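# Carry tube rack from door-side bench to window-side bench

## Task

Relocate the tube rack from the shelved bench by the door onto the work surface of the shelved bench by the window. At the end every tube must sit fully down in its slot. If the rack or any tube reaches the floor, the task fails. Release the rack and back away once it is placed. The robot must not topple or finish leaning. The rack must stay put by itself, not because the robot holds it.

## Robot and tools

ROBOT. A Rainbow Robotics RB-Y1: a wheeled base (two drive wheels plus two rear casters, 0.66 m long, 0.58 m wide, front edge 0.10 m ahead of the wheel axle), a folding leg and torso, a head with a camera, and two seven-joint arms, each ending in a parallel gripper with a wrist camera. The base drives straight or spins in place; it cannot slide sideways. A bent leg can reach past the front edge of the base. Loose objects may occasionally get nudged by an outside disturbance.

FRAMES. The base frame sits on the floor between the drive wheels: x forward, y left, z up. The reported chest, left_hand and right_hand positions use this frame; a hand point is the spot between its finger pads, fingers pointing along the hand's -z, closing along its x. Printed hand positions grow less accurate at long reach. Odometry is the base frame as it was when the scene began; base_odometry counts wheel rotation only, so wheel slip looks like travel. Heading runs -3.142 to 3.142, positive leftward.

execute_actions. Argument "actions" is a list holding one action or nothing (empty returns state and images only). An action may contain:
- "base": exactly one of {"translate_m": d} (relative drive from the current spot, metres, -3 to 3, positive forward) or {"rotate_rad": d} (relative turn in place, radians, -3.2 to 3.2, positive counter-clockwise seen from above). A move needing over 8.667 s at its top speed is refused.
- "joints": an object keyed by joint name, each value an absolute target (radians, grippers in metres of opening). Ranges: torso_squat_rad 0 to 1.2 (lowers level chest); torso_shift_rad -0.3 to 0.6 (hips forward); torso_pitch_rad -0.2 to 1.4 (forward bow); torso_yaw_rad -1.5 to 1.5 (left positive). Per arm (left_/right_ prefix): shoulder_pitch -2.356 to 2.356 (0 hangs, negative raises forward); shoulder_roll left 0 to 3.141, right -3.141 to 0 (away from body); shoulder_yaw -2.094 to 2.094; elbow -2.617 to 0.01 (negative bends); forearm_roll -3.141 to 3.141; wrist_pitch -1.57 to 1.919 (negative tips hand forward); hand_roll -2.705 to 2.705; gripper_m 0 to 0.1. Yaw and roll signs are the same on both arms (positive leftward / counter-clockwise). head_pan_rad -0.523 to 0.523 (left positive, relative to chest); head_tilt_rad -0.35 to 1.57 (positive down). Done tolerance is ±0.02 rad, ±0.004 m for grippers.
- "speeds": caps for this action only: translate_m 0.05 to 0.4 m/s, rotate_rad 0.1 to 1.509 rad/s; the top of each range is the default.
- "min_time_s": 0.1 to 8, the shortest duration for each arm and head motion.
Default top speeds: arm joints 1 rad/s (wrist-end joints 1.5), head 1.5, squat and pitch 0.3, shift 0.15, torso yaw 0.6, grippers 0.1 m/s. No action exceeds 15 s. All parts start together. Unnamed joints may keep driving toward older targets. Any unknown key or out-of-range number rejects the whole call with no motion. "cameras" picks images: head_camera, left_wrist_camera, right_wrist_camera or all; omitted or null means all, [] means none.

Torso joints must also satisfy: squat+shift <= 1.52; squat-shift+pitch <= 1.57; shift+0.5 pitch-0.4 squat <= 0.7; shift+0.3 pitch-0.5 squat <= 0.39; otherwise they stop partway as off_target.

wait {"seconds": 0 to 10} lets time pass with no new command and returns state and images. zoom_image {"camera", "region": [x0, y0, x1, y1]} magnifies part of that camera's latest image, pixels from top-left, at most 504x504. finished_scene {"scene": n} ends the current scene permanently and reports success; the goal must already hold on its own.

RESULTS. base_status and joint_status describe how each commanded motion ended: done (for the base, wheels turned fully even if slipping); off_target (resting short, maybe still pushing); contact_stop (arm or torso hit something firm, or load too heavy); time_out; stopped_with_arm (torso halted by an arm's contact); limit_stop_at_<name>, e.g. limit_stop_at_own_body (self-collision guard fired before contact). After a contact_stop, time_out or stopped_with_arm, the whole group (torso, left arm, or right arm) freezes and forgets its targets. "joint command not followed" plus a "cause:" line means an arm target was blocked by the arm-collision check; the gripper part still runs, and the robot may retry the held targets later. on_its_own lists uncommanded parts; "held at" is a target, not a position. Also given: joint_positions, hand and chest poses, odometry, a Motor temperatures line per arm, and a "pictures" line naming image order. A stop makes later execute_actions, wait and finished_scene calls in the same reply be skipped.

RECOVERY. When something is stopped and may be pressing, first back it off alone: arms, then torso. If both hands hold one object and the torso reports contact_stop instantly with nothing in the way, resend every arm joint (not grippers) at its current reported value, then retry the torso.

GRASPING. To hold something, command an opening at least 0.005 m narrower than the object; off_target then is expected. Each arm carries up to 3 kg.

AVOID. Arms striking or squeezing each other (gripper parts included) can end the run; the collision check does not cover grippers and palms. Joint torque at the load limit (shoulder joints 66.5 N m, elbow 34.2, wrist joints 23.7, held weight included) freezes the robot for 10 s. Motors heat while holding loads: a MOTOR HOT warning from 65 °C, brakes and a fault at 80 °C; resend targets after. The base does not stop on collision and can keep shoving furniture; a leg touching furniture can push the robot backward unreported. Heavy loads far forward can tip the robot. Drops, slams and hard pushes lower quality. The robot holds its last command while you think; base commands count from the last reported state.

CAMERAS. Pinhole plus radial distortion (OpenCV). head_camera 896x504, fx=fy 697.062, centre (448.249, 250.762), at about [-0.13, 0, 1.485] in the base frame looking forward and down. Wrist cameras 644x364 (left f 309.871, right f 330.083). Calibration is approximate; wrist camera poses degrade with arm pose errors.

Each tool is called after "Call:" as name([rows], argument=value, ...), one row to a line, values as JSON.

## Session

Call:
execute_actions(actions=[])

Scene clock: 0.00 s.
Motor temperatures (°C, as the motors report them): left_arm=[31 31 34 33 33 34 41] | right_arm=[31 29 32 29 32 34 30]
base_odometry: x=+0.000 y=+0.000 heading=+0.000 (m, m, rad; odometry frame)
base_status: not commanded
joint_positions: torso_squat_rad=+0.350 torso_shift_rad=+0.001 torso_pitch_rad=+0.001 torso_yaw_rad=+0.000 left_shoulder_pitch_rad=-0.038 left_shoulder_roll_rad=+0.038 left_shoulder_yaw_rad=+0.056 left_elbow_rad=-0.255 left_forearm_roll_rad=+0.044 left_wrist_pitch_rad=+0.043 left_hand_roll_rad=-0.026 left_gripper_m=+0.100 right_shoulder_pitch_rad=-0.021 right_shoulder_roll_rad=-0.015 right_shoulder_yaw_rad=-0.034 right_elbow_rad=-0.139 right_forearm_roll_rad=+0.009 right_wrist_pitch_rad=-0.003 right_hand_roll_rad=+0.002 right_gripper_m=+0.100 head_pan_rad=+0.000 head_tilt_rad=+0.401
joint_status: not commanded
chest: x=-0.2272 y=-0.0001 z=+1.2476 quat_wxyz=(+1.000, +0.000, +0.001, +0.000) (m; base frame)
left_hand: x=-0.0863 y=+0.2534 z=+0.5760 quat_wxyz=(+0.992, +0.019, -0.124, +0.029) (m; base frame)
right_hand: x=-0.1443 y=-0.2333 z=+0.5669 quat_wxyz=(+0.997, -0.009, -0.080, -0.007) (m; base frame)
pictures: head_camera, left_wrist_camera, right_wrist_camera
Images, in order (width x height): head_camera 896x504, left_wrist_camera 644x364, right_wrist_camera 644x364.

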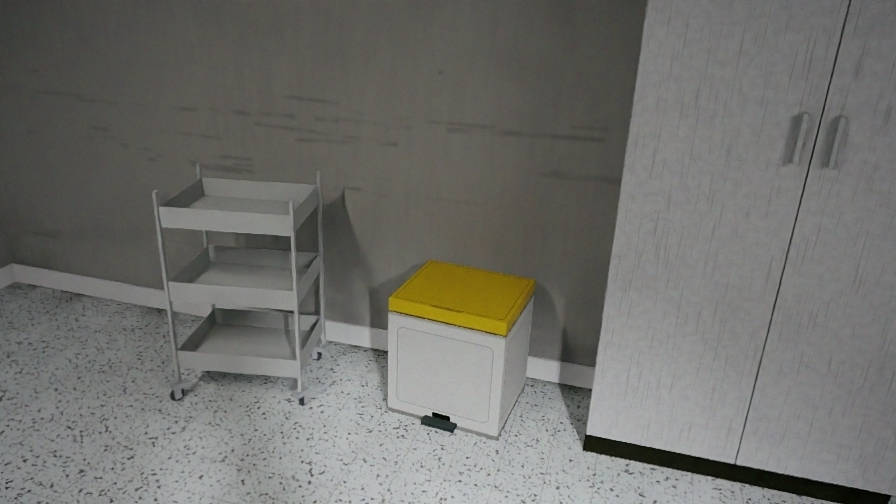

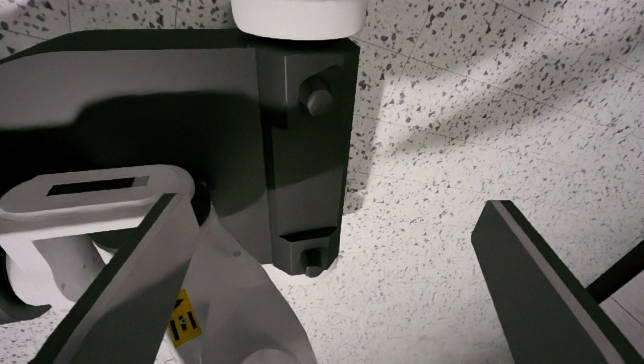

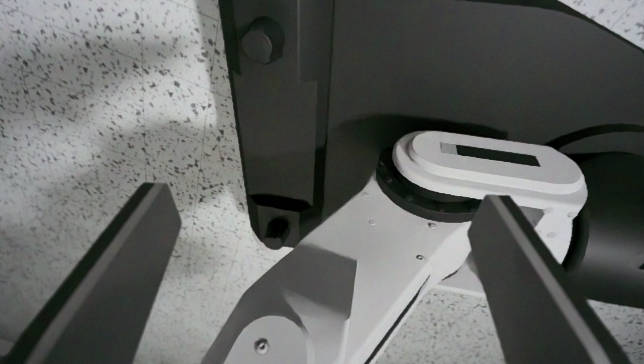

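Call:
execute_actions([
  {"base":{"rotate_rad":0.8},"joints":{"head_pan_rad":0.5,"head_tilt_rad":0.3}},
], cameras=["head_camera"])

Scene clock: 4.20 s.
Motor temperatures (°C, as the motors report them): left_arm=[31 31 34 33 33 34 41] | right_arm=[31 29 32 29 32 34 30]
base_odometry: x=+0.000 y=+0.000 heading=+0.799 (m, m, rad; odometry frame)
base_status: done
joint_positions: torso_squat_rad=+0.350 torso_shift_rad=+0.001 torso_pitch_rad=+0.001 torso_yaw_rad=+0.000 left_shoulder_pitch_rad=-0.038 left_shoulder_roll_rad=+0.038 left_shoulder_yaw_rad=+0.056 left_elbow_rad=-0.255 left_forearm_roll_rad=+0.044 left_wrist_pitch_rad=+0.043 left_hand_roll_rad=-0.026 left_gripper_m=+0.100 right_shoulder_pitch_rad=-0.021 right_shoulder_roll_rad=-0.015 right_shoulder_yaw_rad=-0.034 right_elbow_rad=-0.139 right_forearm_roll_rad=+0.009 right_wrist_pitch_rad=-0.003 right_hand_roll_rad=+0.002 right_gripper_m=+0.100 head_pan_rad=+0.500 head_tilt_rad=+0.300
joint_status: all done
chest: x=-0.2272 y=-0.0001 z=+1.2476 quat_wxyz=(+1.000, +0.000, +0.001, +0.000) (m; base frame)
left_hand: x=-0.0863 y=+0.2534 z=+0.5760 quat_wxyz=(+0.992, +0.019, -0.124, +0.029) (m; base frame)
right_hand: x=-0.1443 y=-0.2333 z=+0.5669 quat_wxyz=(+0.997, -0.009, -0.080, -0.007) (m; base frame)
pictures: head_camera
camera_calibration (this result's frames):
head_camera: T_world_to_cam=[[0.472088, -0.880382, 0.0453973, 0.0296156], [-0.236489, -0.176086, -0.955545, 1.39804], [0.849238, 0.440365, -0.291329, 0.54163], [0, 0, 0, 1]] pos_world=[-0.143333, 0.0337329, 1.49234]
Images, in order (width x height): head_camera 896x504.

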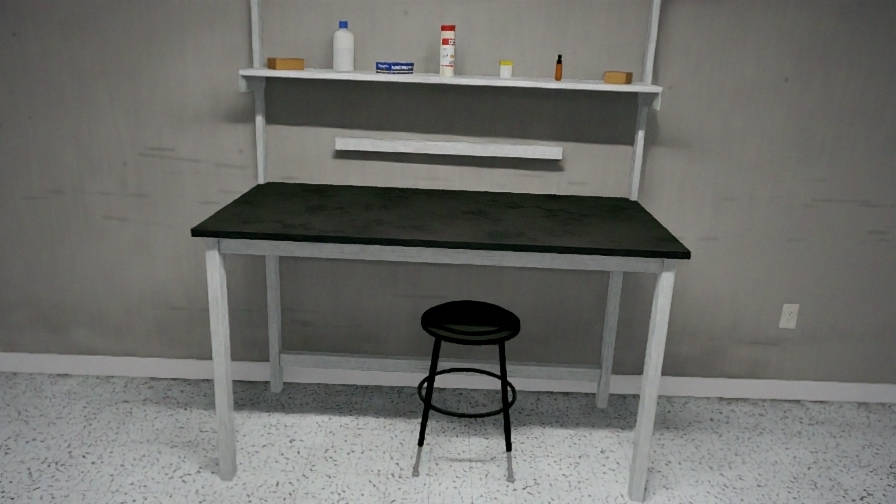

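Call:
execute_actions([
  {"base":{"rotate_rad":1.1}},
], cameras=["head_camera"])

Call:
execute_actions([
  {"base":{"rotate_rad":1.1}},
], cameras=["head_camera"])

Scene clock: 9.10 s.
Motor temperatures (°C, as the motors report them): left_arm=[31 31 34 33 33 34 41] | right_arm=[31 29 32 29 32 34 30]
base_odometry: x=+0.000 y=+0.000 heading=+1.899 (m, m, rad; odometry frame)
base_status: done
joint_positions: torso_squat_rad=+0.350 torso_shift_rad=+0.001 torso_pitch_rad=+0.001 torso_yaw_rad=+0.000 left_shoulder_pitch_rad=-0.038 left_shoulder_roll_rad=+0.038 left_shoulder_yaw_rad=+0.056 left_elbow_rad=-0.255 left_forearm_roll_rad=+0.044 left_wrist_pitch_rad=+0.043 left_hand_roll_rad=-0.026 left_gripper_m=+0.100 right_shoulder_pitch_rad=-0.021 right_shoulder_roll_rad=-0.015 right_shoulder_yaw_rad=-0.034 right_elbow_rad=-0.139 right_forearm_roll_rad=+0.009 right_wrist_pitch_rad=-0.003 right_hand_roll_rad=+0.002 right_gripper_m=+0.100 head_pan_rad=+0.500 head_tilt_rad=+0.300
joint_status: not commanded
chest: x=-0.2272 y=-0.0001 z=+1.2476 quat_wxyz=(+1.000, +0.000, +0.001, +0.000) (m; base frame)
left_hand: x=-0.0863 y=+0.2534 z=+0.5760 quat_wxyz=(+0.992, +0.019, -0.124, +0.029) (m; base frame)
right_hand: x=-0.1443 y=-0.2333 z=+0.5669 quat_wxyz=(+0.997, -0.009, -0.080, -0.007) (m; base frame)
pictures: head_camera
camera_calibration (this result's frames):
head_camera: T_world_to_cam=[[0.472088, -0.880381, 0.0454051, 0.02961], [-0.236488, -0.176094, -0.955544, 1.39804], [0.849239, 0.440363, -0.291331, 0.541633], [0, 0, 0, 1]] pos_world=[-0.143335, 0.0337387, 1.49234]
Images, in order (width x height): head_camera 896x504.

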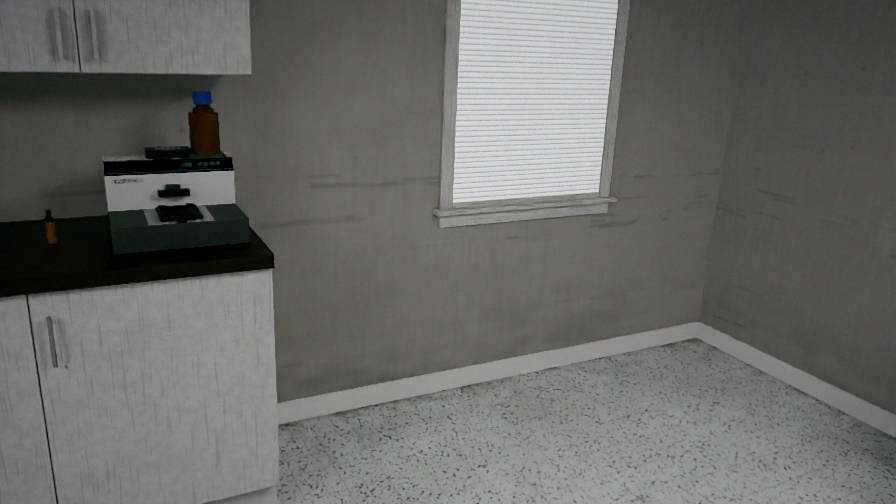

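Scene clock: 12.63 s.
Motor temperatures (°C, as the motors report them): left_arm=[31 31 34 33 33 34 41] | right_arm=[31 29 32 29 32 34 30]
base_odometry: x=+0.000 y=-0.001 heading=+2.998 (m, m, rad; odometry frame)
base_status: done
joint_positions: torso_squat_rad=+0.350 torso_shift_rad=+0.001 torso_pitch_rad=+0.001 torso_yaw_rad=+0.000 left_shoulder_pitch_rad=-0.038 left_shoulder_roll_rad=+0.038 left_shoulder_yaw_rad=+0.056 left_elbow_rad=-0.255 left_forearm_roll_rad=+0.044 left_wrist_pitch_rad=+0.043 left_hand_roll_rad=-0.026 left_gripper_m=+0.100 right_shoulder_pitch_rad=-0.021 right_shoulder_roll_rad=-0.015 right_shoulder_yaw_rad=-0.034 right_elbow_rad=-0.139 right_forearm_roll_rad=+0.009 right_wrist_pitch_rad=-0.003 right_hand_roll_rad=+0.002 right_gripper_m=+0.100 head_pan_rad=+0.500 head_tilt_rad=+0.300
joint_status: not commanded
chest: x=-0.2272 y=-0.0001 z=+1.2476 quat_wxyz=(+1.000, +0.000, +0.001, +0.000) (m; base frame)
left_hand: x=-0.0863 y=+0.2534 z=+0.5760 quat_wxyz=(+0.992, +0.019, -0.124, +0.029) (m; base frame)
right_hand: x=-0.1443 y=-0.2333 z=+0.5669 quat_wxyz=(+0.997, -0.009, -0.080, -0.007) (m; base frame)
pictures: head_camera
camera_calibration (this result's frames):
head_camera: T_world_to_cam=[[0.472088, -0.880381, 0.0454065, 0.0296088], [-0.236487, -0.176095, -0.955544, 1.39804], [0.849239, 0.440363, -0.291331, 0.541633], [0, 0, 0, 1]] pos_world=[-0.143336, 0.0337394, 1.49234]
Images, in order (width x height): head_camera 896x504.

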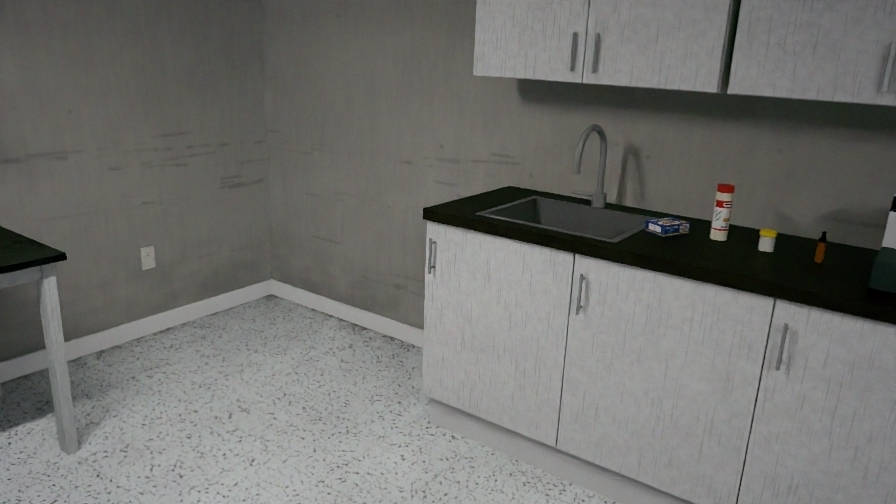

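Call:
execute_actions([
  {"base":{"rotate_rad":1.42},"joints":{"head_pan_rad":0.0}},
], cameras=["head_camera"])

Scene clock: 17.53 s.
Motor temperatures (°C, as the motors report them): left_arm=[31 31 34 33 33 34 41] | right_arm=[31 29 32 29 32 34 30]
base_odometry: x=+0.000 y=+0.000 heading=-1.866 (m, m, rad; odometry frame)
base_status: done
joint_positions: torso_squat_rad=+0.350 torso_shift_rad=+0.001 torso_pitch_rad=+0.001 torso_yaw_rad=+0.000 left_shoulder_pitch_rad=-0.038 left_shoulder_roll_rad=+0.038 left_shoulder_yaw_rad=+0.056 left_elbow_rad=-0.255 left_forearm_roll_rad=+0.044 left_wrist_pitch_rad=+0.043 left_hand_roll_rad=-0.026 left_gripper_m=+0.100 right_shoulder_pitch_rad=-0.021 right_shoulder_roll_rad=-0.015 right_shoulder_yaw_rad=-0.034 right_elbow_rad=-0.139 right_forearm_roll_rad=+0.009 right_wrist_pitch_rad=-0.003 right_hand_roll_rad=+0.002 right_gripper_m=+0.100 head_pan_rad=+0.000 head_tilt_rad=+0.300
joint_status: all done
chest: x=-0.2272 y=-0.0001 z=+1.2476 quat_wxyz=(+1.000, +0.000, +0.001, +0.000) (m; base frame)
left_hand: x=-0.0863 y=+0.2534 z=+0.5760 quat_wxyz=(+0.992, +0.019, -0.124, +0.029) (m; base frame)
right_hand: x=-0.1443 y=-0.2333 z=+0.5669 quat_wxyz=(+0.997, -0.009, -0.080, -0.007) (m; base frame)
pictures: head_camera
camera_calibration (this result's frames):
head_camera: T_world_to_cam=[[-0.00766138, -0.998918, 0.045867, -0.069415], [-0.292292, -0.0416281, -0.955423, 1.38645], [0.956298, -0.0207264, -0.291657, 0.563977], [0, 0, 0, 1]] pos_world=[-0.134615, 0.000064489, 1.49231]
Images, in order (width x height): head_camera 896x504.

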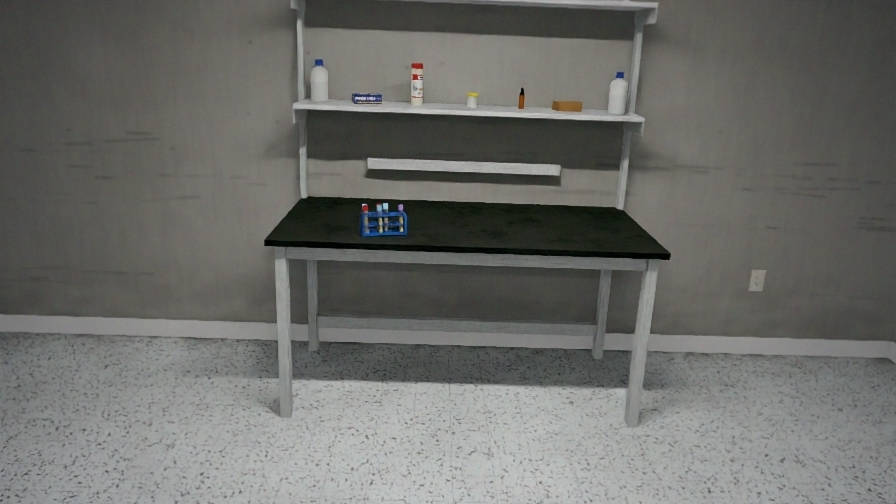

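Call:
execute_actions([
  {"base":{"translate_m":1.75},"joints":{"head_tilt_rad":0.7,"head_pan_rad":0.15}},
], cameras=["head_camera"])

Scene clock: 26.33 s.
Motor temperatures (°C, as the motors report them): left_arm=[31 31 34 33 33 34 41] | right_arm=[31 29 32 29 32 34 30]
base_odometry: x=-0.508 y=-1.675 heading=-1.865 (m, m, rad; odometry frame)
base_status: done
joint_positions: torso_squat_rad=+0.350 torso_shift_rad=+0.001 torso_pitch_rad=+0.001 torso_yaw_rad=+0.000 left_shoulder_pitch_rad=-0.038 left_shoulder_roll_rad=+0.038 left_shoulder_yaw_rad=+0.056 left_elbow_rad=-0.255 left_forearm_roll_rad=+0.044 left_wrist_pitch_rad=+0.043 left_hand_roll_rad=-0.026 left_gripper_m=+0.100 right_shoulder_pitch_rad=-0.021 right_shoulder_roll_rad=-0.015 right_shoulder_yaw_rad=-0.034 right_elbow_rad=-0.139 right_forearm_roll_rad=+0.009 right_wrist_pitch_rad=-0.003 right_hand_roll_rad=+0.002 right_gripper_m=+0.100 head_pan_rad=+0.150 head_tilt_rad=+0.700
joint_status: all done
chest: x=-0.2271 y=-0.0001 z=+1.2476 quat_wxyz=(+1.000, +0.000, +0.001, +0.000) (m; base frame)
left_hand: x=-0.0863 y=+0.2534 z=+0.5760 quat_wxyz=(+0.992, +0.019, -0.124, +0.029) (m; base frame)
right_hand: x=-0.1442 y=-0.2333 z=+0.5669 quat_wxyz=(+0.997, -0.009, -0.080, -0.007) (m; base frame)
pictures: head_camera
camera_calibration (this result's frames):
head_camera: T_world_to_cam=[[0.160079, -0.98607, 0.0451765, -0.0340397], [-0.627789, -0.13702, -0.766229, 1.04383], [0.761745, 0.0942959, -0.640978, 1.02974], [0, 0, 0, 1]] pos_world=[-0.123644, 0.0123603, 1.46139]
Images, in order (width x height): head_camera 896x504.

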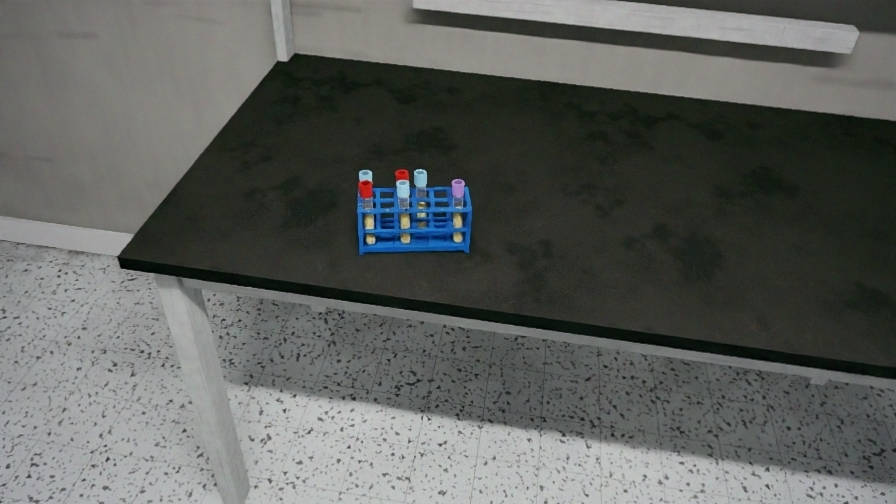

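Call:
zoom_image(camera="head_camera", region=[330, 150, 500, 270])

Region (330, 150, 500, 270) of head_camera's 896x504 image, scaled by 2.965, with more detail than that image has; it fills the top 356 rows of this view, and the rest is white.

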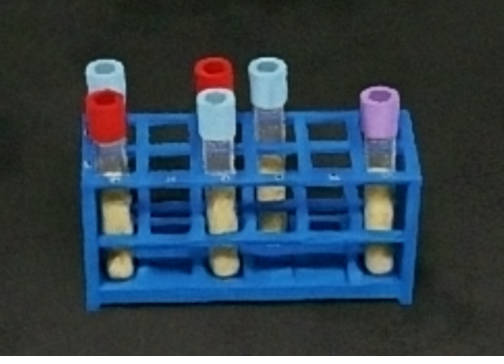

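Call:
execute_actions([
  {"base":{"rotate_rad":-0.0575},"joints":{"torso_squat_rad":0.3,"left_shoulder_pitch_rad":-0.927,"left_shoulder_roll_rad":0.134,"left_shoulder_yaw_rad":0.277,"left_elbow_rad":-0.942,"left_forearm_roll_rad":0,"left_wrist_pitch_rad":1.839,"left_hand_roll_rad":0.30,"head_tilt_rad":0.9,"head_pan_rad":0.3},"min_time_s":1.5},
], cameras=["head_camera"])

Scene clock: 41.53 s.
Motor temperatures (°C, as the motors report them): left_arm=[31 31 34 33 33 34 41] | right_arm=[31 29 32 29 32 34 30]
base_odometry: x=-0.508 y=-1.675 heading=-1.921 (m, m, rad; odometry frame)
base_status: done
joint_positions: torso_squat_rad=+0.300 torso_shift_rad=+0.001 torso_pitch_rad=+0.001 torso_yaw_rad=+0.000 left_shoulder_pitch_rad=-0.927 left_shoulder_roll_rad=+0.134 left_shoulder_yaw_rad=+0.277 left_elbow_rad=-0.942 left_forearm_roll_rad=+0.000 left_wrist_pitch_rad=+1.839 left_hand_roll_rad=+0.300 left_gripper_m=+0.100 right_shoulder_pitch_rad=-0.021 right_shoulder_roll_rad=-0.015 right_shoulder_yaw_rad=-0.034 right_elbow_rad=-0.139 right_forearm_roll_rad=+0.009 right_wrist_pitch_rad=-0.003 right_hand_roll_rad=+0.002 right_gripper_m=+0.100 head_pan_rad=+0.300 head_tilt_rad=+0.900
joint_status: all done
chest: x=-0.2271 y=-0.0001 z=+1.2587 quat_wxyz=(+1.000, +0.000, +0.001, +0.000) (m; base frame)
left_hand: x=+0.2626 y=+0.2201 z=+0.9976 quat_wxyz=(+0.989, +0.000, +0.000, +0.149) (m; base frame)
right_hand: x=-0.1442 y=-0.2332 z=+0.5781 quat_wxyz=(+0.997, -0.009, -0.080, -0.007) (m; base frame)
pictures: head_camera
camera_calibration (this result's frames):
head_camera: T_world_to_cam=[[0.314121, -0.948454, 0.0419954, 0.00167073], [-0.733397, -0.27051, -0.623662, 0.822736], [0.602875, 0.165106, -0.780565, 1.20793], [0, 0, 0, 1]] pos_world=[-0.125364, 0.0247063, 1.45591]
Images, in order (width x height): head_camera 896x504.

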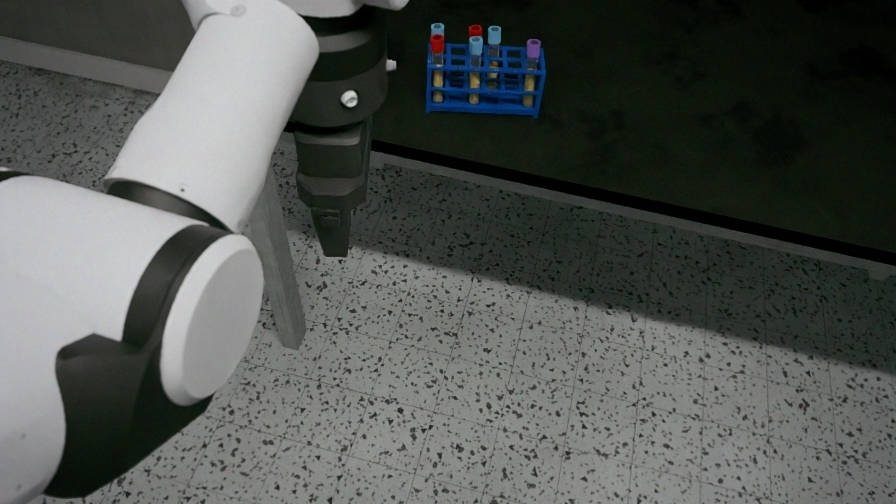

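Call:
execute_actions([
  {"base":{"translate_m":0.475},"joints":{"torso_squat_rad":0.5}},
], cameras=["head_camera","left_wrist_camera"])

Scene clock: 47.77 s.
Motor temperatures (°C, as the motors report them): left_arm=[32 31 34 34 33 34 41] | right_arm=[31 29 32 29 32 34 30]
base_odometry: x=-0.671 y=-2.121 heading=-1.922 (m, m, rad; odometry frame)
base_status: done
joint_positions: torso_squat_rad=+0.500 torso_shift_rad=+0.001 torso_pitch_rad=+0.001 torso_yaw_rad=+0.000 left_shoulder_pitch_rad=-0.927 left_shoulder_roll_rad=+0.134 left_shoulder_yaw_rad=+0.277 left_elbow_rad=-0.942 left_forearm_roll_rad=+0.000 left_wrist_pitch_rad=+1.839 left_hand_roll_rad=+0.300 left_gripper_m=+0.100 right_shoulder_pitch_rad=-0.021 right_shoulder_roll_rad=-0.015 right_shoulder_yaw_rad=-0.034 right_elbow_rad=-0.139 right_forearm_roll_rad=+0.009 right_wrist_pitch_rad=-0.003 right_hand_roll_rad=+0.002 right_gripper_m=+0.100 head_pan_rad=+0.300 head_tilt_rad=+0.900
joint_status: all done
chest: x=-0.2271 y=-0.0001 z=+1.2042 quat_wxyz=(+1.000, +0.000, +0.001, +0.000) (m; base frame)
left_hand: x=+0.2625 y=+0.2201 z=+0.9431 quat_wxyz=(+0.989, +0.000, +0.001, +0.149) (m; base frame)
right_hand: x=-0.1442 y=-0.2333 z=+0.5236 quat_wxyz=(+0.997, -0.009, -0.080, -0.007) (m; base frame)
pictures: head_camera, left_wrist_camera
camera_calibration (this result's frames):
head_camera: T_world_to_cam=[[0.314129, -0.948451, 0.0419912, 0.00397055], [-0.73344, -0.270526, -0.623603, 0.78869], [0.602817, 0.165094, -0.780612, 1.16551], [0, 0, 0, 1]] pos_world=[-0.125378, 0.024709, 1.40147]
left_wrist_camera: T_world_to_cam=[[0.953576, 0.29923, -0.0339823, -0.285071], [0.252036, -0.731189, 0.633909, -0.473], [0.164837, -0.613046, -0.77266, 0.9085], [0, 0, 0, 1]] pos_world=[0.241295, 0.296401, 0.992114]
Images, in order (width x height): head_camera 896x504, left_wrist_camera 644x364.

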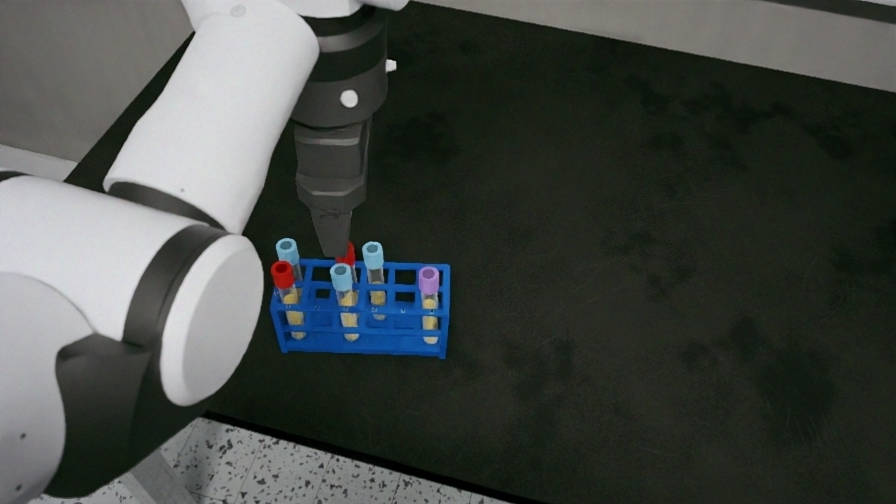

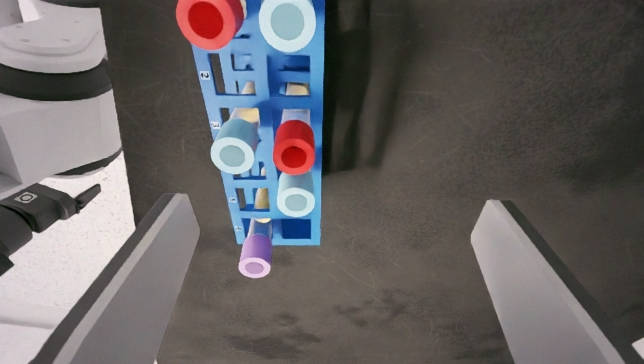

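Call:
execute_actions([
  {"base":{"translate_m":-0.03},"joints":{"torso_squat_rad":0.59}},
], cameras=["head_camera","left_wrist_camera"])

Scene clock: 52.20 s.
Motor temperatures (°C, as the motors report them): left_arm=[32 31 34 34 33 34 41] | right_arm=[31 29 32 29 32 34 30]
base_odometry: x=-0.661 y=-2.093 heading=-1.922 (m, m, rad; odometry frame)
base_status: done
joint_positions: torso_squat_rad=+0.590 torso_shift_rad=+0.001 torso_pitch_rad=+0.001 torso_yaw_rad=+0.000 left_shoulder_pitch_rad=-0.927 left_shoulder_roll_rad=+0.134 left_shoulder_yaw_rad=+0.277 left_elbow_rad=-0.942 left_forearm_roll_rad=+0.000 left_wrist_pitch_rad=+1.839 left_hand_roll_rad=+0.300 left_gripper_m=+0.100 right_shoulder_pitch_rad=-0.021 right_shoulder_roll_rad=-0.015 right_shoulder_yaw_rad=-0.034 right_elbow_rad=-0.139 right_forearm_roll_rad=+0.009 right_wrist_pitch_rad=-0.003 right_hand_roll_rad=+0.002 right_gripper_m=+0.100 head_pan_rad=+0.300 head_tilt_rad=+0.900
joint_status: all done
chest: x=-0.2273 y=-0.0001 z=+1.1716 quat_wxyz=(+1.000, +0.000, +0.000, +0.000) (m; base frame)
left_hand: x=+0.2624 y=+0.2201 z=+0.9105 quat_wxyz=(+0.989, +0.000, +0.001, +0.149) (m; base frame)
right_hand: x=-0.1444 y=-0.2333 z=+0.4910 quat_wxyz=(+0.997, -0.009, -0.080, -0.007) (m; base frame)
pictures: head_camera, left_wrist_camera
camera_calibration (this result's frames):
head_camera: T_world_to_cam=[[0.314121, -0.948451, 0.042067, 0.00529592], [-0.733293, -0.270528, -0.623776, 0.768444], [0.603001, 0.165093, -0.78047, 1.13998], [0, 0, 0, 1]] pos_world=[-0.125575, 0.0247064, 1.36883]
left_wrist_camera: T_world_to_cam=[[0.953577, 0.299244, -0.0338127, -0.286239], [0.251934, -0.731185, 0.633953, -0.452338], [0.164984, -0.613042, -0.772632, 0.88329], [0, 0, 0, 1]] pos_world=[0.241182, 0.296406, 0.959541]
Images, in order (width x height): head_camera 896x504, left_wrist_camera 644x364.

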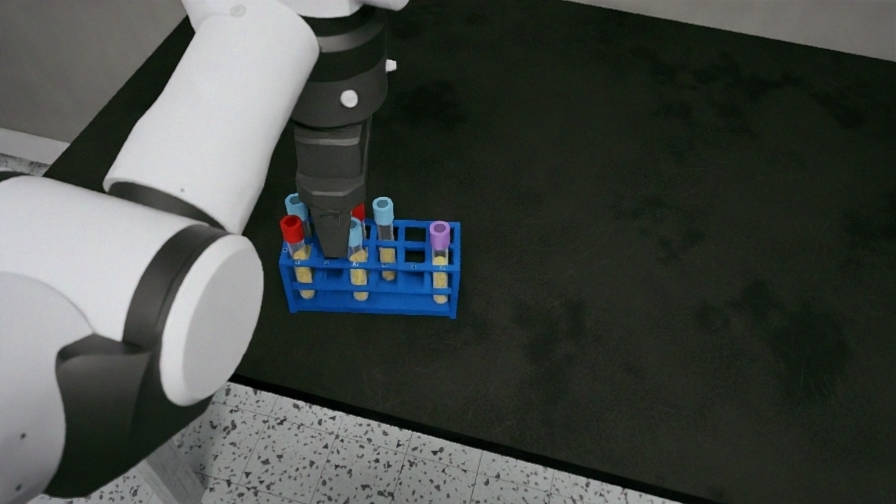

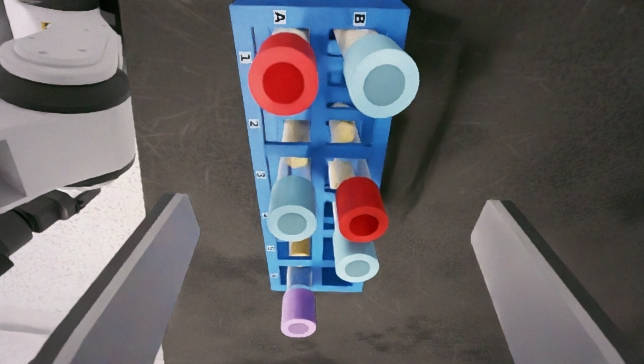

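Call:
execute_actions([
  {"joints":{"torso_squat_rad":0.75,"torso_yaw_rad":-0.04,"left_hand_roll_rad":0.34}},
], cameras=["head_camera","left_wrist_camera"])

Scene clock: 55.30 s.
Motor temperatures (°C, as the motors report them): left_arm=[32 31 34 34 33 34 41] | right_arm=[31 29 32 29 32 34 30]
base_odometry: x=-0.661 y=-2.093 heading=-1.922 (m, m, rad; odometry frame)
base_status: not commanded
joint_positions: torso_squat_rad=+0.750 torso_shift_rad=+0.000 torso_pitch_rad=+0.000 torso_yaw_rad=-0.040 left_shoulder_pitch_rad=-0.930 left_shoulder_roll_rad=+0.135 left_shoulder_yaw_rad=+0.277 left_elbow_rad=-0.944 left_forearm_roll_rad=+0.000 left_wrist_pitch_rad=+1.839 left_hand_roll_rad=+0.340 left_gripper_m=+0.100 right_shoulder_pitch_rad=-0.021 right_shoulder_roll_rad=-0.015 right_shoulder_yaw_rad=-0.034 right_elbow_rad=-0.139 right_forearm_roll_rad=+0.009 right_wrist_pitch_rad=-0.003 right_hand_roll_rad=+0.002 right_gripper_m=+0.100 head_pan_rad=+0.300 head_tilt_rad=+0.900
joint_status: all done
chest: x=-0.2279 y=-0.0003 z=+1.1020 quat_wxyz=(+1.000, +0.000, +0.000, -0.020) (m; base frame)
left_hand: x=+0.2720 y=+0.2000 z=+0.8438 quat_wxyz=(+0.989, +0.000, -0.002, +0.149) (m; base frame)
right_hand: x=-0.1537 y=-0.2364 z=+0.4215 quat_wxyz=(+0.996, -0.010, -0.081, -0.027) (m; base frame)
pictures: head_camera, left_wrist_camera
camera_calibration (this result's frames):
head_camera: T_world_to_cam=[[0.275644, -0.960337, 0.0421021, -0.000539778], [-0.7429, -0.240619, -0.624662, 0.723371], [0.610017, 0.140907, -0.779759, 1.08692], [0, 0, 0, 1]] pos_world=[-0.125497, 0.0203845, 1.29942]
left_wrist_camera: T_world_to_cam=[[0.954009, 0.29848, -0.0278686, -0.296572], [0.247503, -0.731786, 0.635005, -0.42673], [0.169142, -0.612698, -0.772005, 0.816084], [0, 0, 0, 1]] pos_world=[0.250515, 0.276259, 0.892732]
Images, in order (width x height): head_camera 896x504, left_wrist_camera 644x364.

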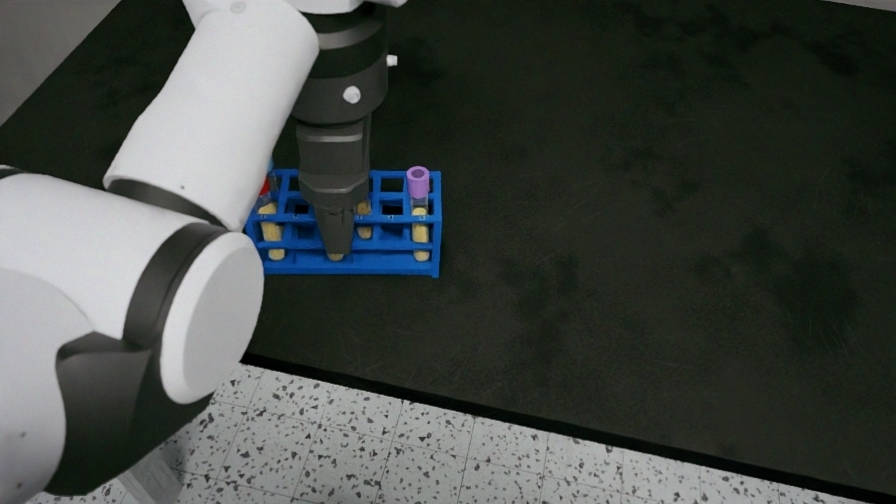

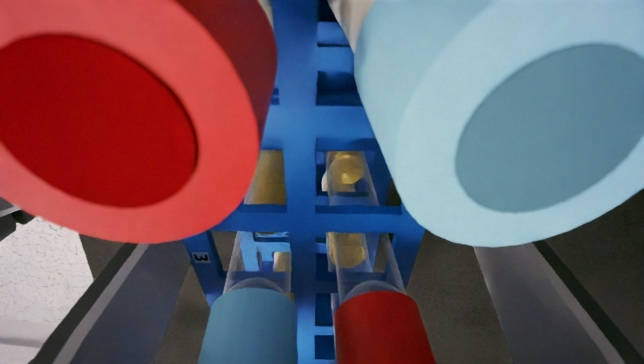

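Call:
execute_actions([
  {"base":{"translate_m":-0.008},"joints":{"torso_squat_rad":0.738}},
], cameras=[])

Call:
execute_actions([
  {"joints":{"left_gripper_m":0.04}},
], cameras=["head_camera","left_wrist_camera"])

Scene clock: 57.67 s.
Motor temperatures (°C, as the motors report them): left_arm=[32 31 34 34 33 34 41] | right_arm=[31 29 32 29 32 34 30]
base_odometry: x=-0.658 y=-2.086 heading=-1.922 (m, m, rad; odometry frame)
base_status: done
joint_positions: torso_squat_rad=+0.738 torso_shift_rad=+0.001 torso_pitch_rad=+0.001 torso_yaw_rad=-0.040 left_shoulder_pitch_rad=-0.927 left_shoulder_roll_rad=+0.134 left_shoulder_yaw_rad=+0.277 left_elbow_rad=-0.942 left_forearm_roll_rad=+0.000 left_wrist_pitch_rad=+1.839 left_hand_roll_rad=+0.340 left_gripper_m=+0.100 right_shoulder_pitch_rad=-0.021 right_shoulder_roll_rad=-0.015 right_shoulder_yaw_rad=-0.034 right_elbow_rad=-0.139 right_forearm_roll_rad=+0.009 right_wrist_pitch_rad=-0.003 right_hand_roll_rad=+0.002 right_gripper_m=+0.100 head_pan_rad=+0.300 head_tilt_rad=+0.900
joint_status: all done
chest: x=-0.2273 y=-0.0001 z=+1.1078 quat_wxyz=(+1.000, +0.000, +0.001, -0.020) (m; base frame)
left_hand: x=+0.2710 y=+0.2004 z=+0.8469 quat_wxyz=(+0.989, +0.001, +0.000, +0.149) (m; base frame)
right_hand: x=-0.1539 y=-0.2364 z=+0.4272 quat_wxyz=(+0.996, -0.010, -0.080, -0.027) (m; base frame)
pictures: none
No camera images: the call's "cameras" was empty. Leave "cameras" out to get every camera's image.

Scene clock: 58.77 s.
Motor temperatures (°C, as the motors report them): left_arm=[32 31 34 34 33 34 41] | right_arm=[31 29 32 29 32 34 30]
base_odometry: x=-0.658 y=-2.086 heading=-1.922 (m, m, rad; odometry frame)
base_status: not commanded
joint_positions: torso_squat_rad=+0.738 torso_shift_rad=+0.001 torso_pitch_rad=+0.001 torso_yaw_rad=-0.040 left_shoulder_pitch_rad=-0.927 left_shoulder_roll_rad=+0.134 left_shoulder_yaw_rad=+0.277 left_elbow_rad=-0.942 left_forearm_roll_rad=+0.000 left_wrist_pitch_rad=+1.839 left_hand_roll_rad=+0.340 left_gripper_m=+0.061 right_shoulder_pitch_rad=-0.021 right_shoulder_roll_rad=-0.015 right_shoulder_yaw_rad=-0.034 right_elbow_rad=-0.139 right_forearm_roll_rad=+0.009 right_wrist_pitch_rad=-0.003 right_hand_roll_rad=+0.002 right_gripper_m=+0.100 head_pan_rad=+0.300 head_tilt_rad=+0.900
joint_status: left_gripper_m off_target (ended at +0.061, target +0.040)
chest: x=-0.2273 y=-0.0001 z=+1.1078 quat_wxyz=(+1.000, +0.000, +0.001, -0.020) (m; base frame)
left_hand: x=+0.2710 y=+0.2004 z=+0.8469 quat_wxyz=(+0.989, +0.001, +0.000, +0.149) (m; base frame)
right_hand: x=-0.1539 y=-0.2364 z=+0.4272 quat_wxyz=(+0.996, -0.010, -0.080, -0.027) (m; base frame)
pictures: head_camera, left_wrist_camera
camera_calibration (this result's frames):
head_camera: T_world_to_cam=[[0.27569, -0.960329, 0.0419906, -0.000721144], [-0.743675, -0.240764, -0.623683, 0.7262], [0.609051, 0.140716, -0.780548, 1.09166], [0, 0, 0, 1]] pos_world=[-0.12462, 0.0205366, 1.30504]
left_wrist_camera: T_world_to_cam=[[0.95359, 0.299241, -0.0334718, -0.290954], [0.251763, -0.731404, 0.633769, -0.428336], [0.165168, -0.612783, -0.772798, 0.820664], [0, 0, 0, 1]] pos_world=[0.249743, 0.276668, 0.895934]
Images, in order (width x height): head_camera 896x504, left_wrist_camera 644x364.

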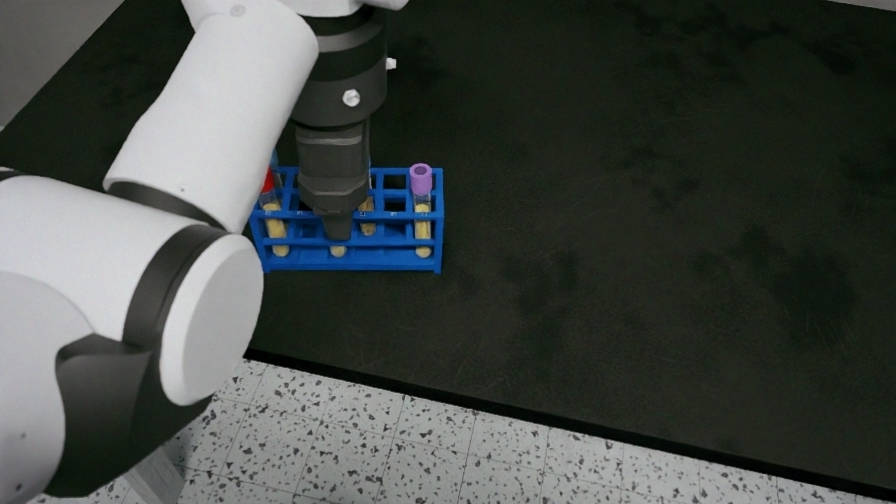

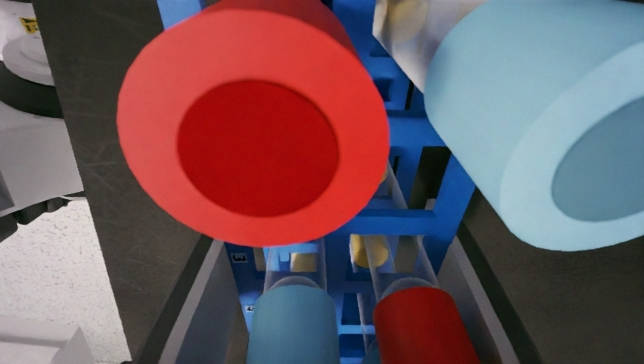

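Call:
execute_actions([
  {"joints":{"torso_squat_rad":0.6}},
], cameras=["head_camera","left_wrist_camera"])

Scene clock: 61.50 s.
Motor temperatures (°C, as the motors report them): left_arm=[32 31 34 34 33 34 41] | right_arm=[31 29 32 29 32 34 30]
base_odometry: x=-0.658 y=-2.086 heading=-1.922 (m, m, rad; odometry frame)
base_status: not commanded
joint_positions: torso_squat_rad=+0.600 torso_shift_rad=+0.001 torso_pitch_rad=+0.001 torso_yaw_rad=-0.040 left_shoulder_pitch_rad=-0.927 left_shoulder_roll_rad=+0.134 left_shoulder_yaw_rad=+0.277 left_elbow_rad=-0.942 left_forearm_roll_rad=+0.000 left_wrist_pitch_rad=+1.839 left_hand_roll_rad=+0.340 left_gripper_m=+0.061 right_shoulder_pitch_rad=-0.021 right_shoulder_roll_rad=-0.015 right_shoulder_yaw_rad=-0.034 right_elbow_rad=-0.139 right_forearm_roll_rad=+0.009 right_wrist_pitch_rad=-0.003 right_hand_roll_rad=+0.002 right_gripper_m=+0.100 head_pan_rad=+0.300 head_tilt_rad=+0.900
joint_status: all done
chest: x=-0.2271 y=-0.0001 z=+1.1677 quat_wxyz=(+1.000, +0.000, +0.001, -0.020) (m; base frame)
left_hand: x=+0.2709 y=+0.2004 z=+0.9064 quat_wxyz=(+0.989, +0.001, +0.001, +0.149) (m; base frame)
right_hand: x=-0.1539 y=-0.2364 z=+0.4870 quat_wxyz=(+0.996, -0.010, -0.080, -0.027) (m; base frame)
pictures: head_camera, left_wrist_camera
camera_calibration (this result's frames):
head_camera: T_world_to_cam=[[0.275698, -0.960329, 0.0419449, -0.00321078], [-0.743795, -0.240768, -0.623538, 0.763447], [0.6089, 0.140709, -0.780667, 1.13842], [0, 0, 0, 1]] pos_world=[-0.124454, 0.0205433, 1.3649]
left_wrist_camera: T_world_to_cam=[[0.953548, 0.299289, -0.0342501, -0.288162], [0.252309, -0.731357, 0.633606, -0.466039], [0.164583, -0.612815, -0.772897, 0.866948], [0, 0, 0, 1]] pos_world=[0.249678, 0.276682, 0.955477]
Images, in order (width x height): head_camera 896x504, left_wrist_camera 644x364.

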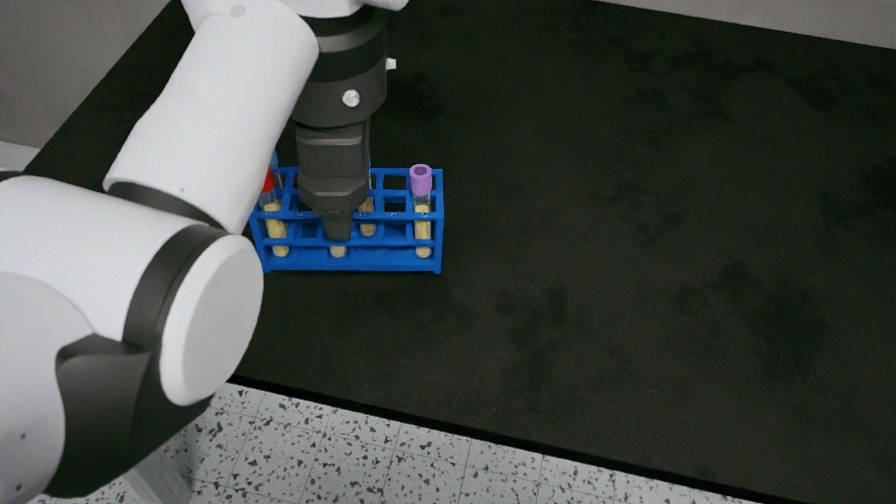

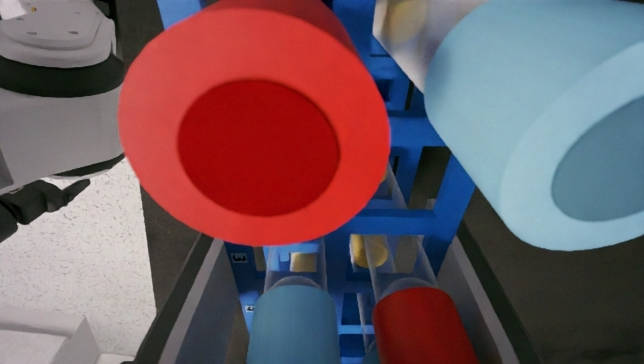

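Call:
execute_actions([
  {"base":{"translate_m":-2.6},"joints":{"torso_squat_rad":0.0,"torso_yaw_rad":0,"left_hand_roll_rad":0.0,"head_pan_rad":0,"head_tilt_rad":0.55},"min_time_s":3},
], cameras=[])

Call:
execute_actions([
  {"base":{"rotate_rad":-3.07},"speeds":{"rotate_rad":1.0}},
], cameras=["head_camera","left_wrist_camera"])

Scene clock: 72.23 s.
Motor temperatures (°C, as the motors report them): left_arm=[32 31 34 34 33 34 41] | right_arm=[31 29 32 29 32 34 30]
base_odometry: x=+0.238 y=+0.355 heading=-1.923 (m, m, rad; odometry frame)
base_status: done
joint_positions: torso_squat_rad=+0.000 torso_shift_rad=+0.001 torso_pitch_rad=+0.001 torso_yaw_rad=+0.000 left_shoulder_pitch_rad=-0.927 left_shoulder_roll_rad=+0.134 left_shoulder_yaw_rad=+0.277 left_elbow_rad=-0.942 left_forearm_roll_rad=+0.000 left_wrist_pitch_rad=+1.839 left_hand_roll_rad=+0.000 left_gripper_m=+0.061 right_shoulder_pitch_rad=-0.021 right_shoulder_roll_rad=-0.015 right_shoulder_yaw_rad=-0.034 right_elbow_rad=-0.139 right_forearm_roll_rad=+0.009 right_wrist_pitch_rad=-0.003 right_hand_roll_rad=+0.002 right_gripper_m=+0.100 head_pan_rad=+0.000 head_tilt_rad=+0.550
joint_status: all done
chest: x=-0.2271 y=-0.0001 z=+1.2899 quat_wxyz=(+1.000, +0.000, +0.001, +0.000) (m; base frame)
left_hand: x=+0.2625 y=+0.2201 z=+1.0287 quat_wxyz=(+1.000, +0.000, +0.001, +0.000) (m; base frame)
right_hand: x=-0.1444 y=-0.2333 z=+0.6093 quat_wxyz=(+0.997, -0.009, -0.080, -0.007) (m; base frame)
pictures: none
No camera images: the call's "cameras" was empty. Leave "cameras" out to get every camera's image.

Scene clock: 77.67 s.
Motor temperatures (°C, as the motors report them): left_arm=[32 31 34 34 33 34 41] | right_arm=[31 29 32 29 32 34 30]
base_odometry: x=+0.238 y=+0.355 heading=+1.290 (m, m, rad; odometry frame)
base_status: done
joint_positions: torso_squat_rad=+0.000 torso_shift_rad=+0.001 torso_pitch_rad=+0.001 torso_yaw_rad=+0.000 left_shoulder_pitch_rad=-0.927 left_shoulder_roll_rad=+0.134 left_shoulder_yaw_rad=+0.277 left_elbow_rad=-0.942 left_forearm_roll_rad=+0.000 left_wrist_pitch_rad=+1.839 left_hand_roll_rad=+0.000 left_gripper_m=+0.061 right_shoulder_pitch_rad=-0.021 right_shoulder_roll_rad=-0.015 right_shoulder_yaw_rad=-0.034 right_elbow_rad=-0.139 right_forearm_roll_rad=+0.009 right_wrist_pitch_rad=-0.003 right_hand_roll_rad=+0.002 right_gripper_m=+0.100 head_pan_rad=+0.000 head_tilt_rad=+0.550
joint_status: not commanded
chest: x=-0.2271 y=-0.0001 z=+1.2899 quat_wxyz=(+1.000, +0.000, +0.001, +0.000) (m; base frame)
left_hand: x=+0.2625 y=+0.2201 z=+1.0287 quat_wxyz=(+1.000, +0.000, +0.001, +0.000) (m; base frame)
right_hand: x=-0.1444 y=-0.2333 z=+0.6093 quat_wxyz=(+0.997, -0.009, -0.080, -0.007) (m; base frame)
pictures: head_camera, left_wrist_camera
camera_calibration (this result's frames):
head_camera: T_world_to_cam=[[0.00371232, -0.998913, 0.0464617, -0.0698709], [-0.519659, -0.0416229, -0.853359, 1.2283], [0.854365, -0.0209763, -0.519249, 0.894483], [0, 0, 0, 1]] pos_world=[-0.12566, 0.0000932307, 1.51589]
left_wrist_camera: T_world_to_cam=[[0.999392, 0.00409153, -0.0346343, -0.22854], [0.0251394, -0.772832, 0.634112, -0.458702], [-0.024172, -0.634597, -0.772465, 1.0288], [0, 0, 0, 1]] pos_world=[0.264801, 0.299311, 1.07767]
Images, in order (width x height): head_camera 896x504, left_wrist_camera 644x364.

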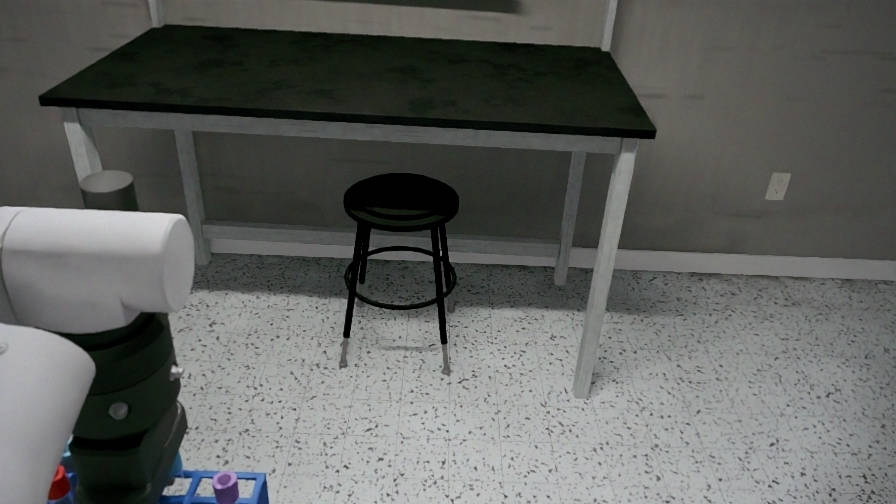

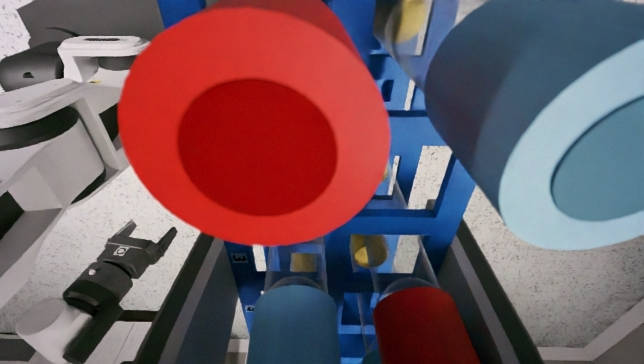

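Call:
execute_actions([
  {"base":{"translate_m":1.37},"joints":{"left_shoulder_pitch_rad":-1.0435,"left_shoulder_roll_rad":0.168,"left_shoulder_yaw_rad":0.30,"left_elbow_rad":-0.847,"left_wrist_pitch_rad":1.863,"head_pan_rad":0.3,"head_tilt_rad":0.9},"min_time_s":1.5},
], cameras=["head_camera","left_wrist_camera"])

Scene clock: 86.00 s.
Motor temperatures (°C, as the motors report them): left_arm=[32 31 34 34 33 34 41] | right_arm=[31 29 32 29 32 34 30]
base_odometry: x=+0.618 y=+1.671 heading=+1.289 (m, m, rad; odometry frame)
base_status: done
joint_positions: torso_squat_rad=+0.000 torso_shift_rad=+0.001 torso_pitch_rad=+0.001 torso_yaw_rad=+0.000 left_shoulder_pitch_rad=-1.043 left_shoulder_roll_rad=+0.168 left_shoulder_yaw_rad=+0.300 left_elbow_rad=-0.847 left_forearm_roll_rad=+0.000 left_wrist_pitch_rad=+1.863 left_hand_roll_rad=+0.000 left_gripper_m=+0.061 right_shoulder_pitch_rad=-0.021 right_shoulder_roll_rad=-0.015 right_shoulder_yaw_rad=-0.034 right_elbow_rad=-0.139 right_forearm_roll_rad=+0.009 right_wrist_pitch_rad=-0.003 right_hand_roll_rad=+0.002 right_gripper_m=+0.100 head_pan_rad=+0.300 head_tilt_rad=+0.900
joint_status: all done
chest: x=-0.2270 y=-0.0001 z=+1.2899 quat_wxyz=(+1.000, +0.000, +0.001, +0.000) (m; base frame)
left_hand: x=+0.2775 y=+0.2199 z=+1.0636 quat_wxyz=(+1.000, +0.000, +0.001, +0.000) (m; base frame)
right_hand: x=-0.1442 y=-0.2333 z=+0.6093 quat_wxyz=(+0.997, -0.009, -0.080, -0.007) (m; base frame)
pictures: head_camera, left_wrist_camera
camera_calibration (this result's frames):
head_camera: T_world_to_cam=[[0.313795, -0.948561, 0.0420074, 0.00027571], [-0.733553, -0.270283, -0.623575, 0.842137], [0.602853, 0.16486, -0.780634, 1.23237], [0, 0, 0, 1]] pos_world=[-0.125274, 0.0247078, 1.48716]
left_wrist_camera: T_world_to_cam=[[0.999391, 0.0037832, -0.0346881, -0.242225], [0.02494, -0.772713, 0.634266, -0.481548], [-0.0244043, -0.634745, -0.772336, 1.05595], [0, 0, 0, 1]] pos_world=[0.279857, 0.29908, 1.11258]
Images, in order (width x height): head_camera 896x504, left_wrist_camera 644x364.

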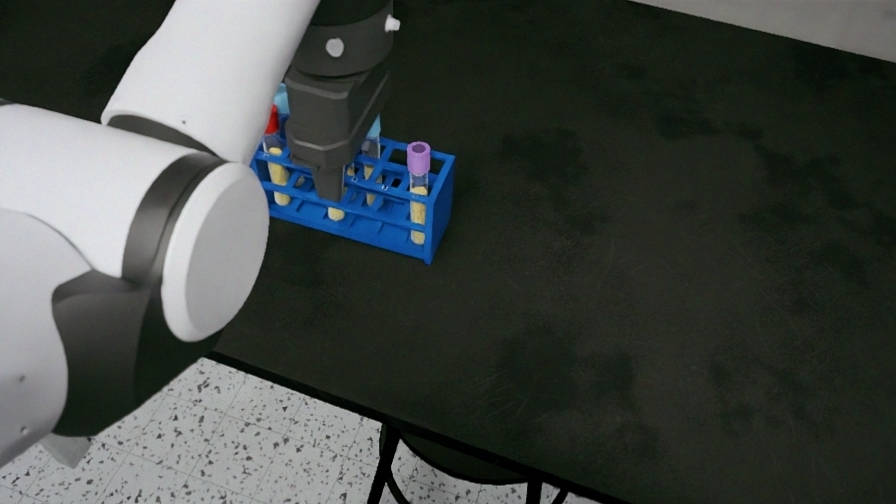

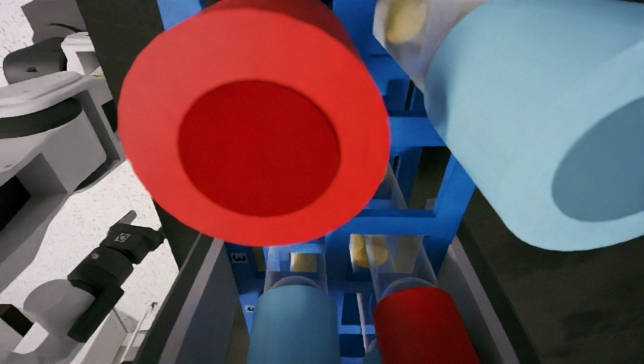

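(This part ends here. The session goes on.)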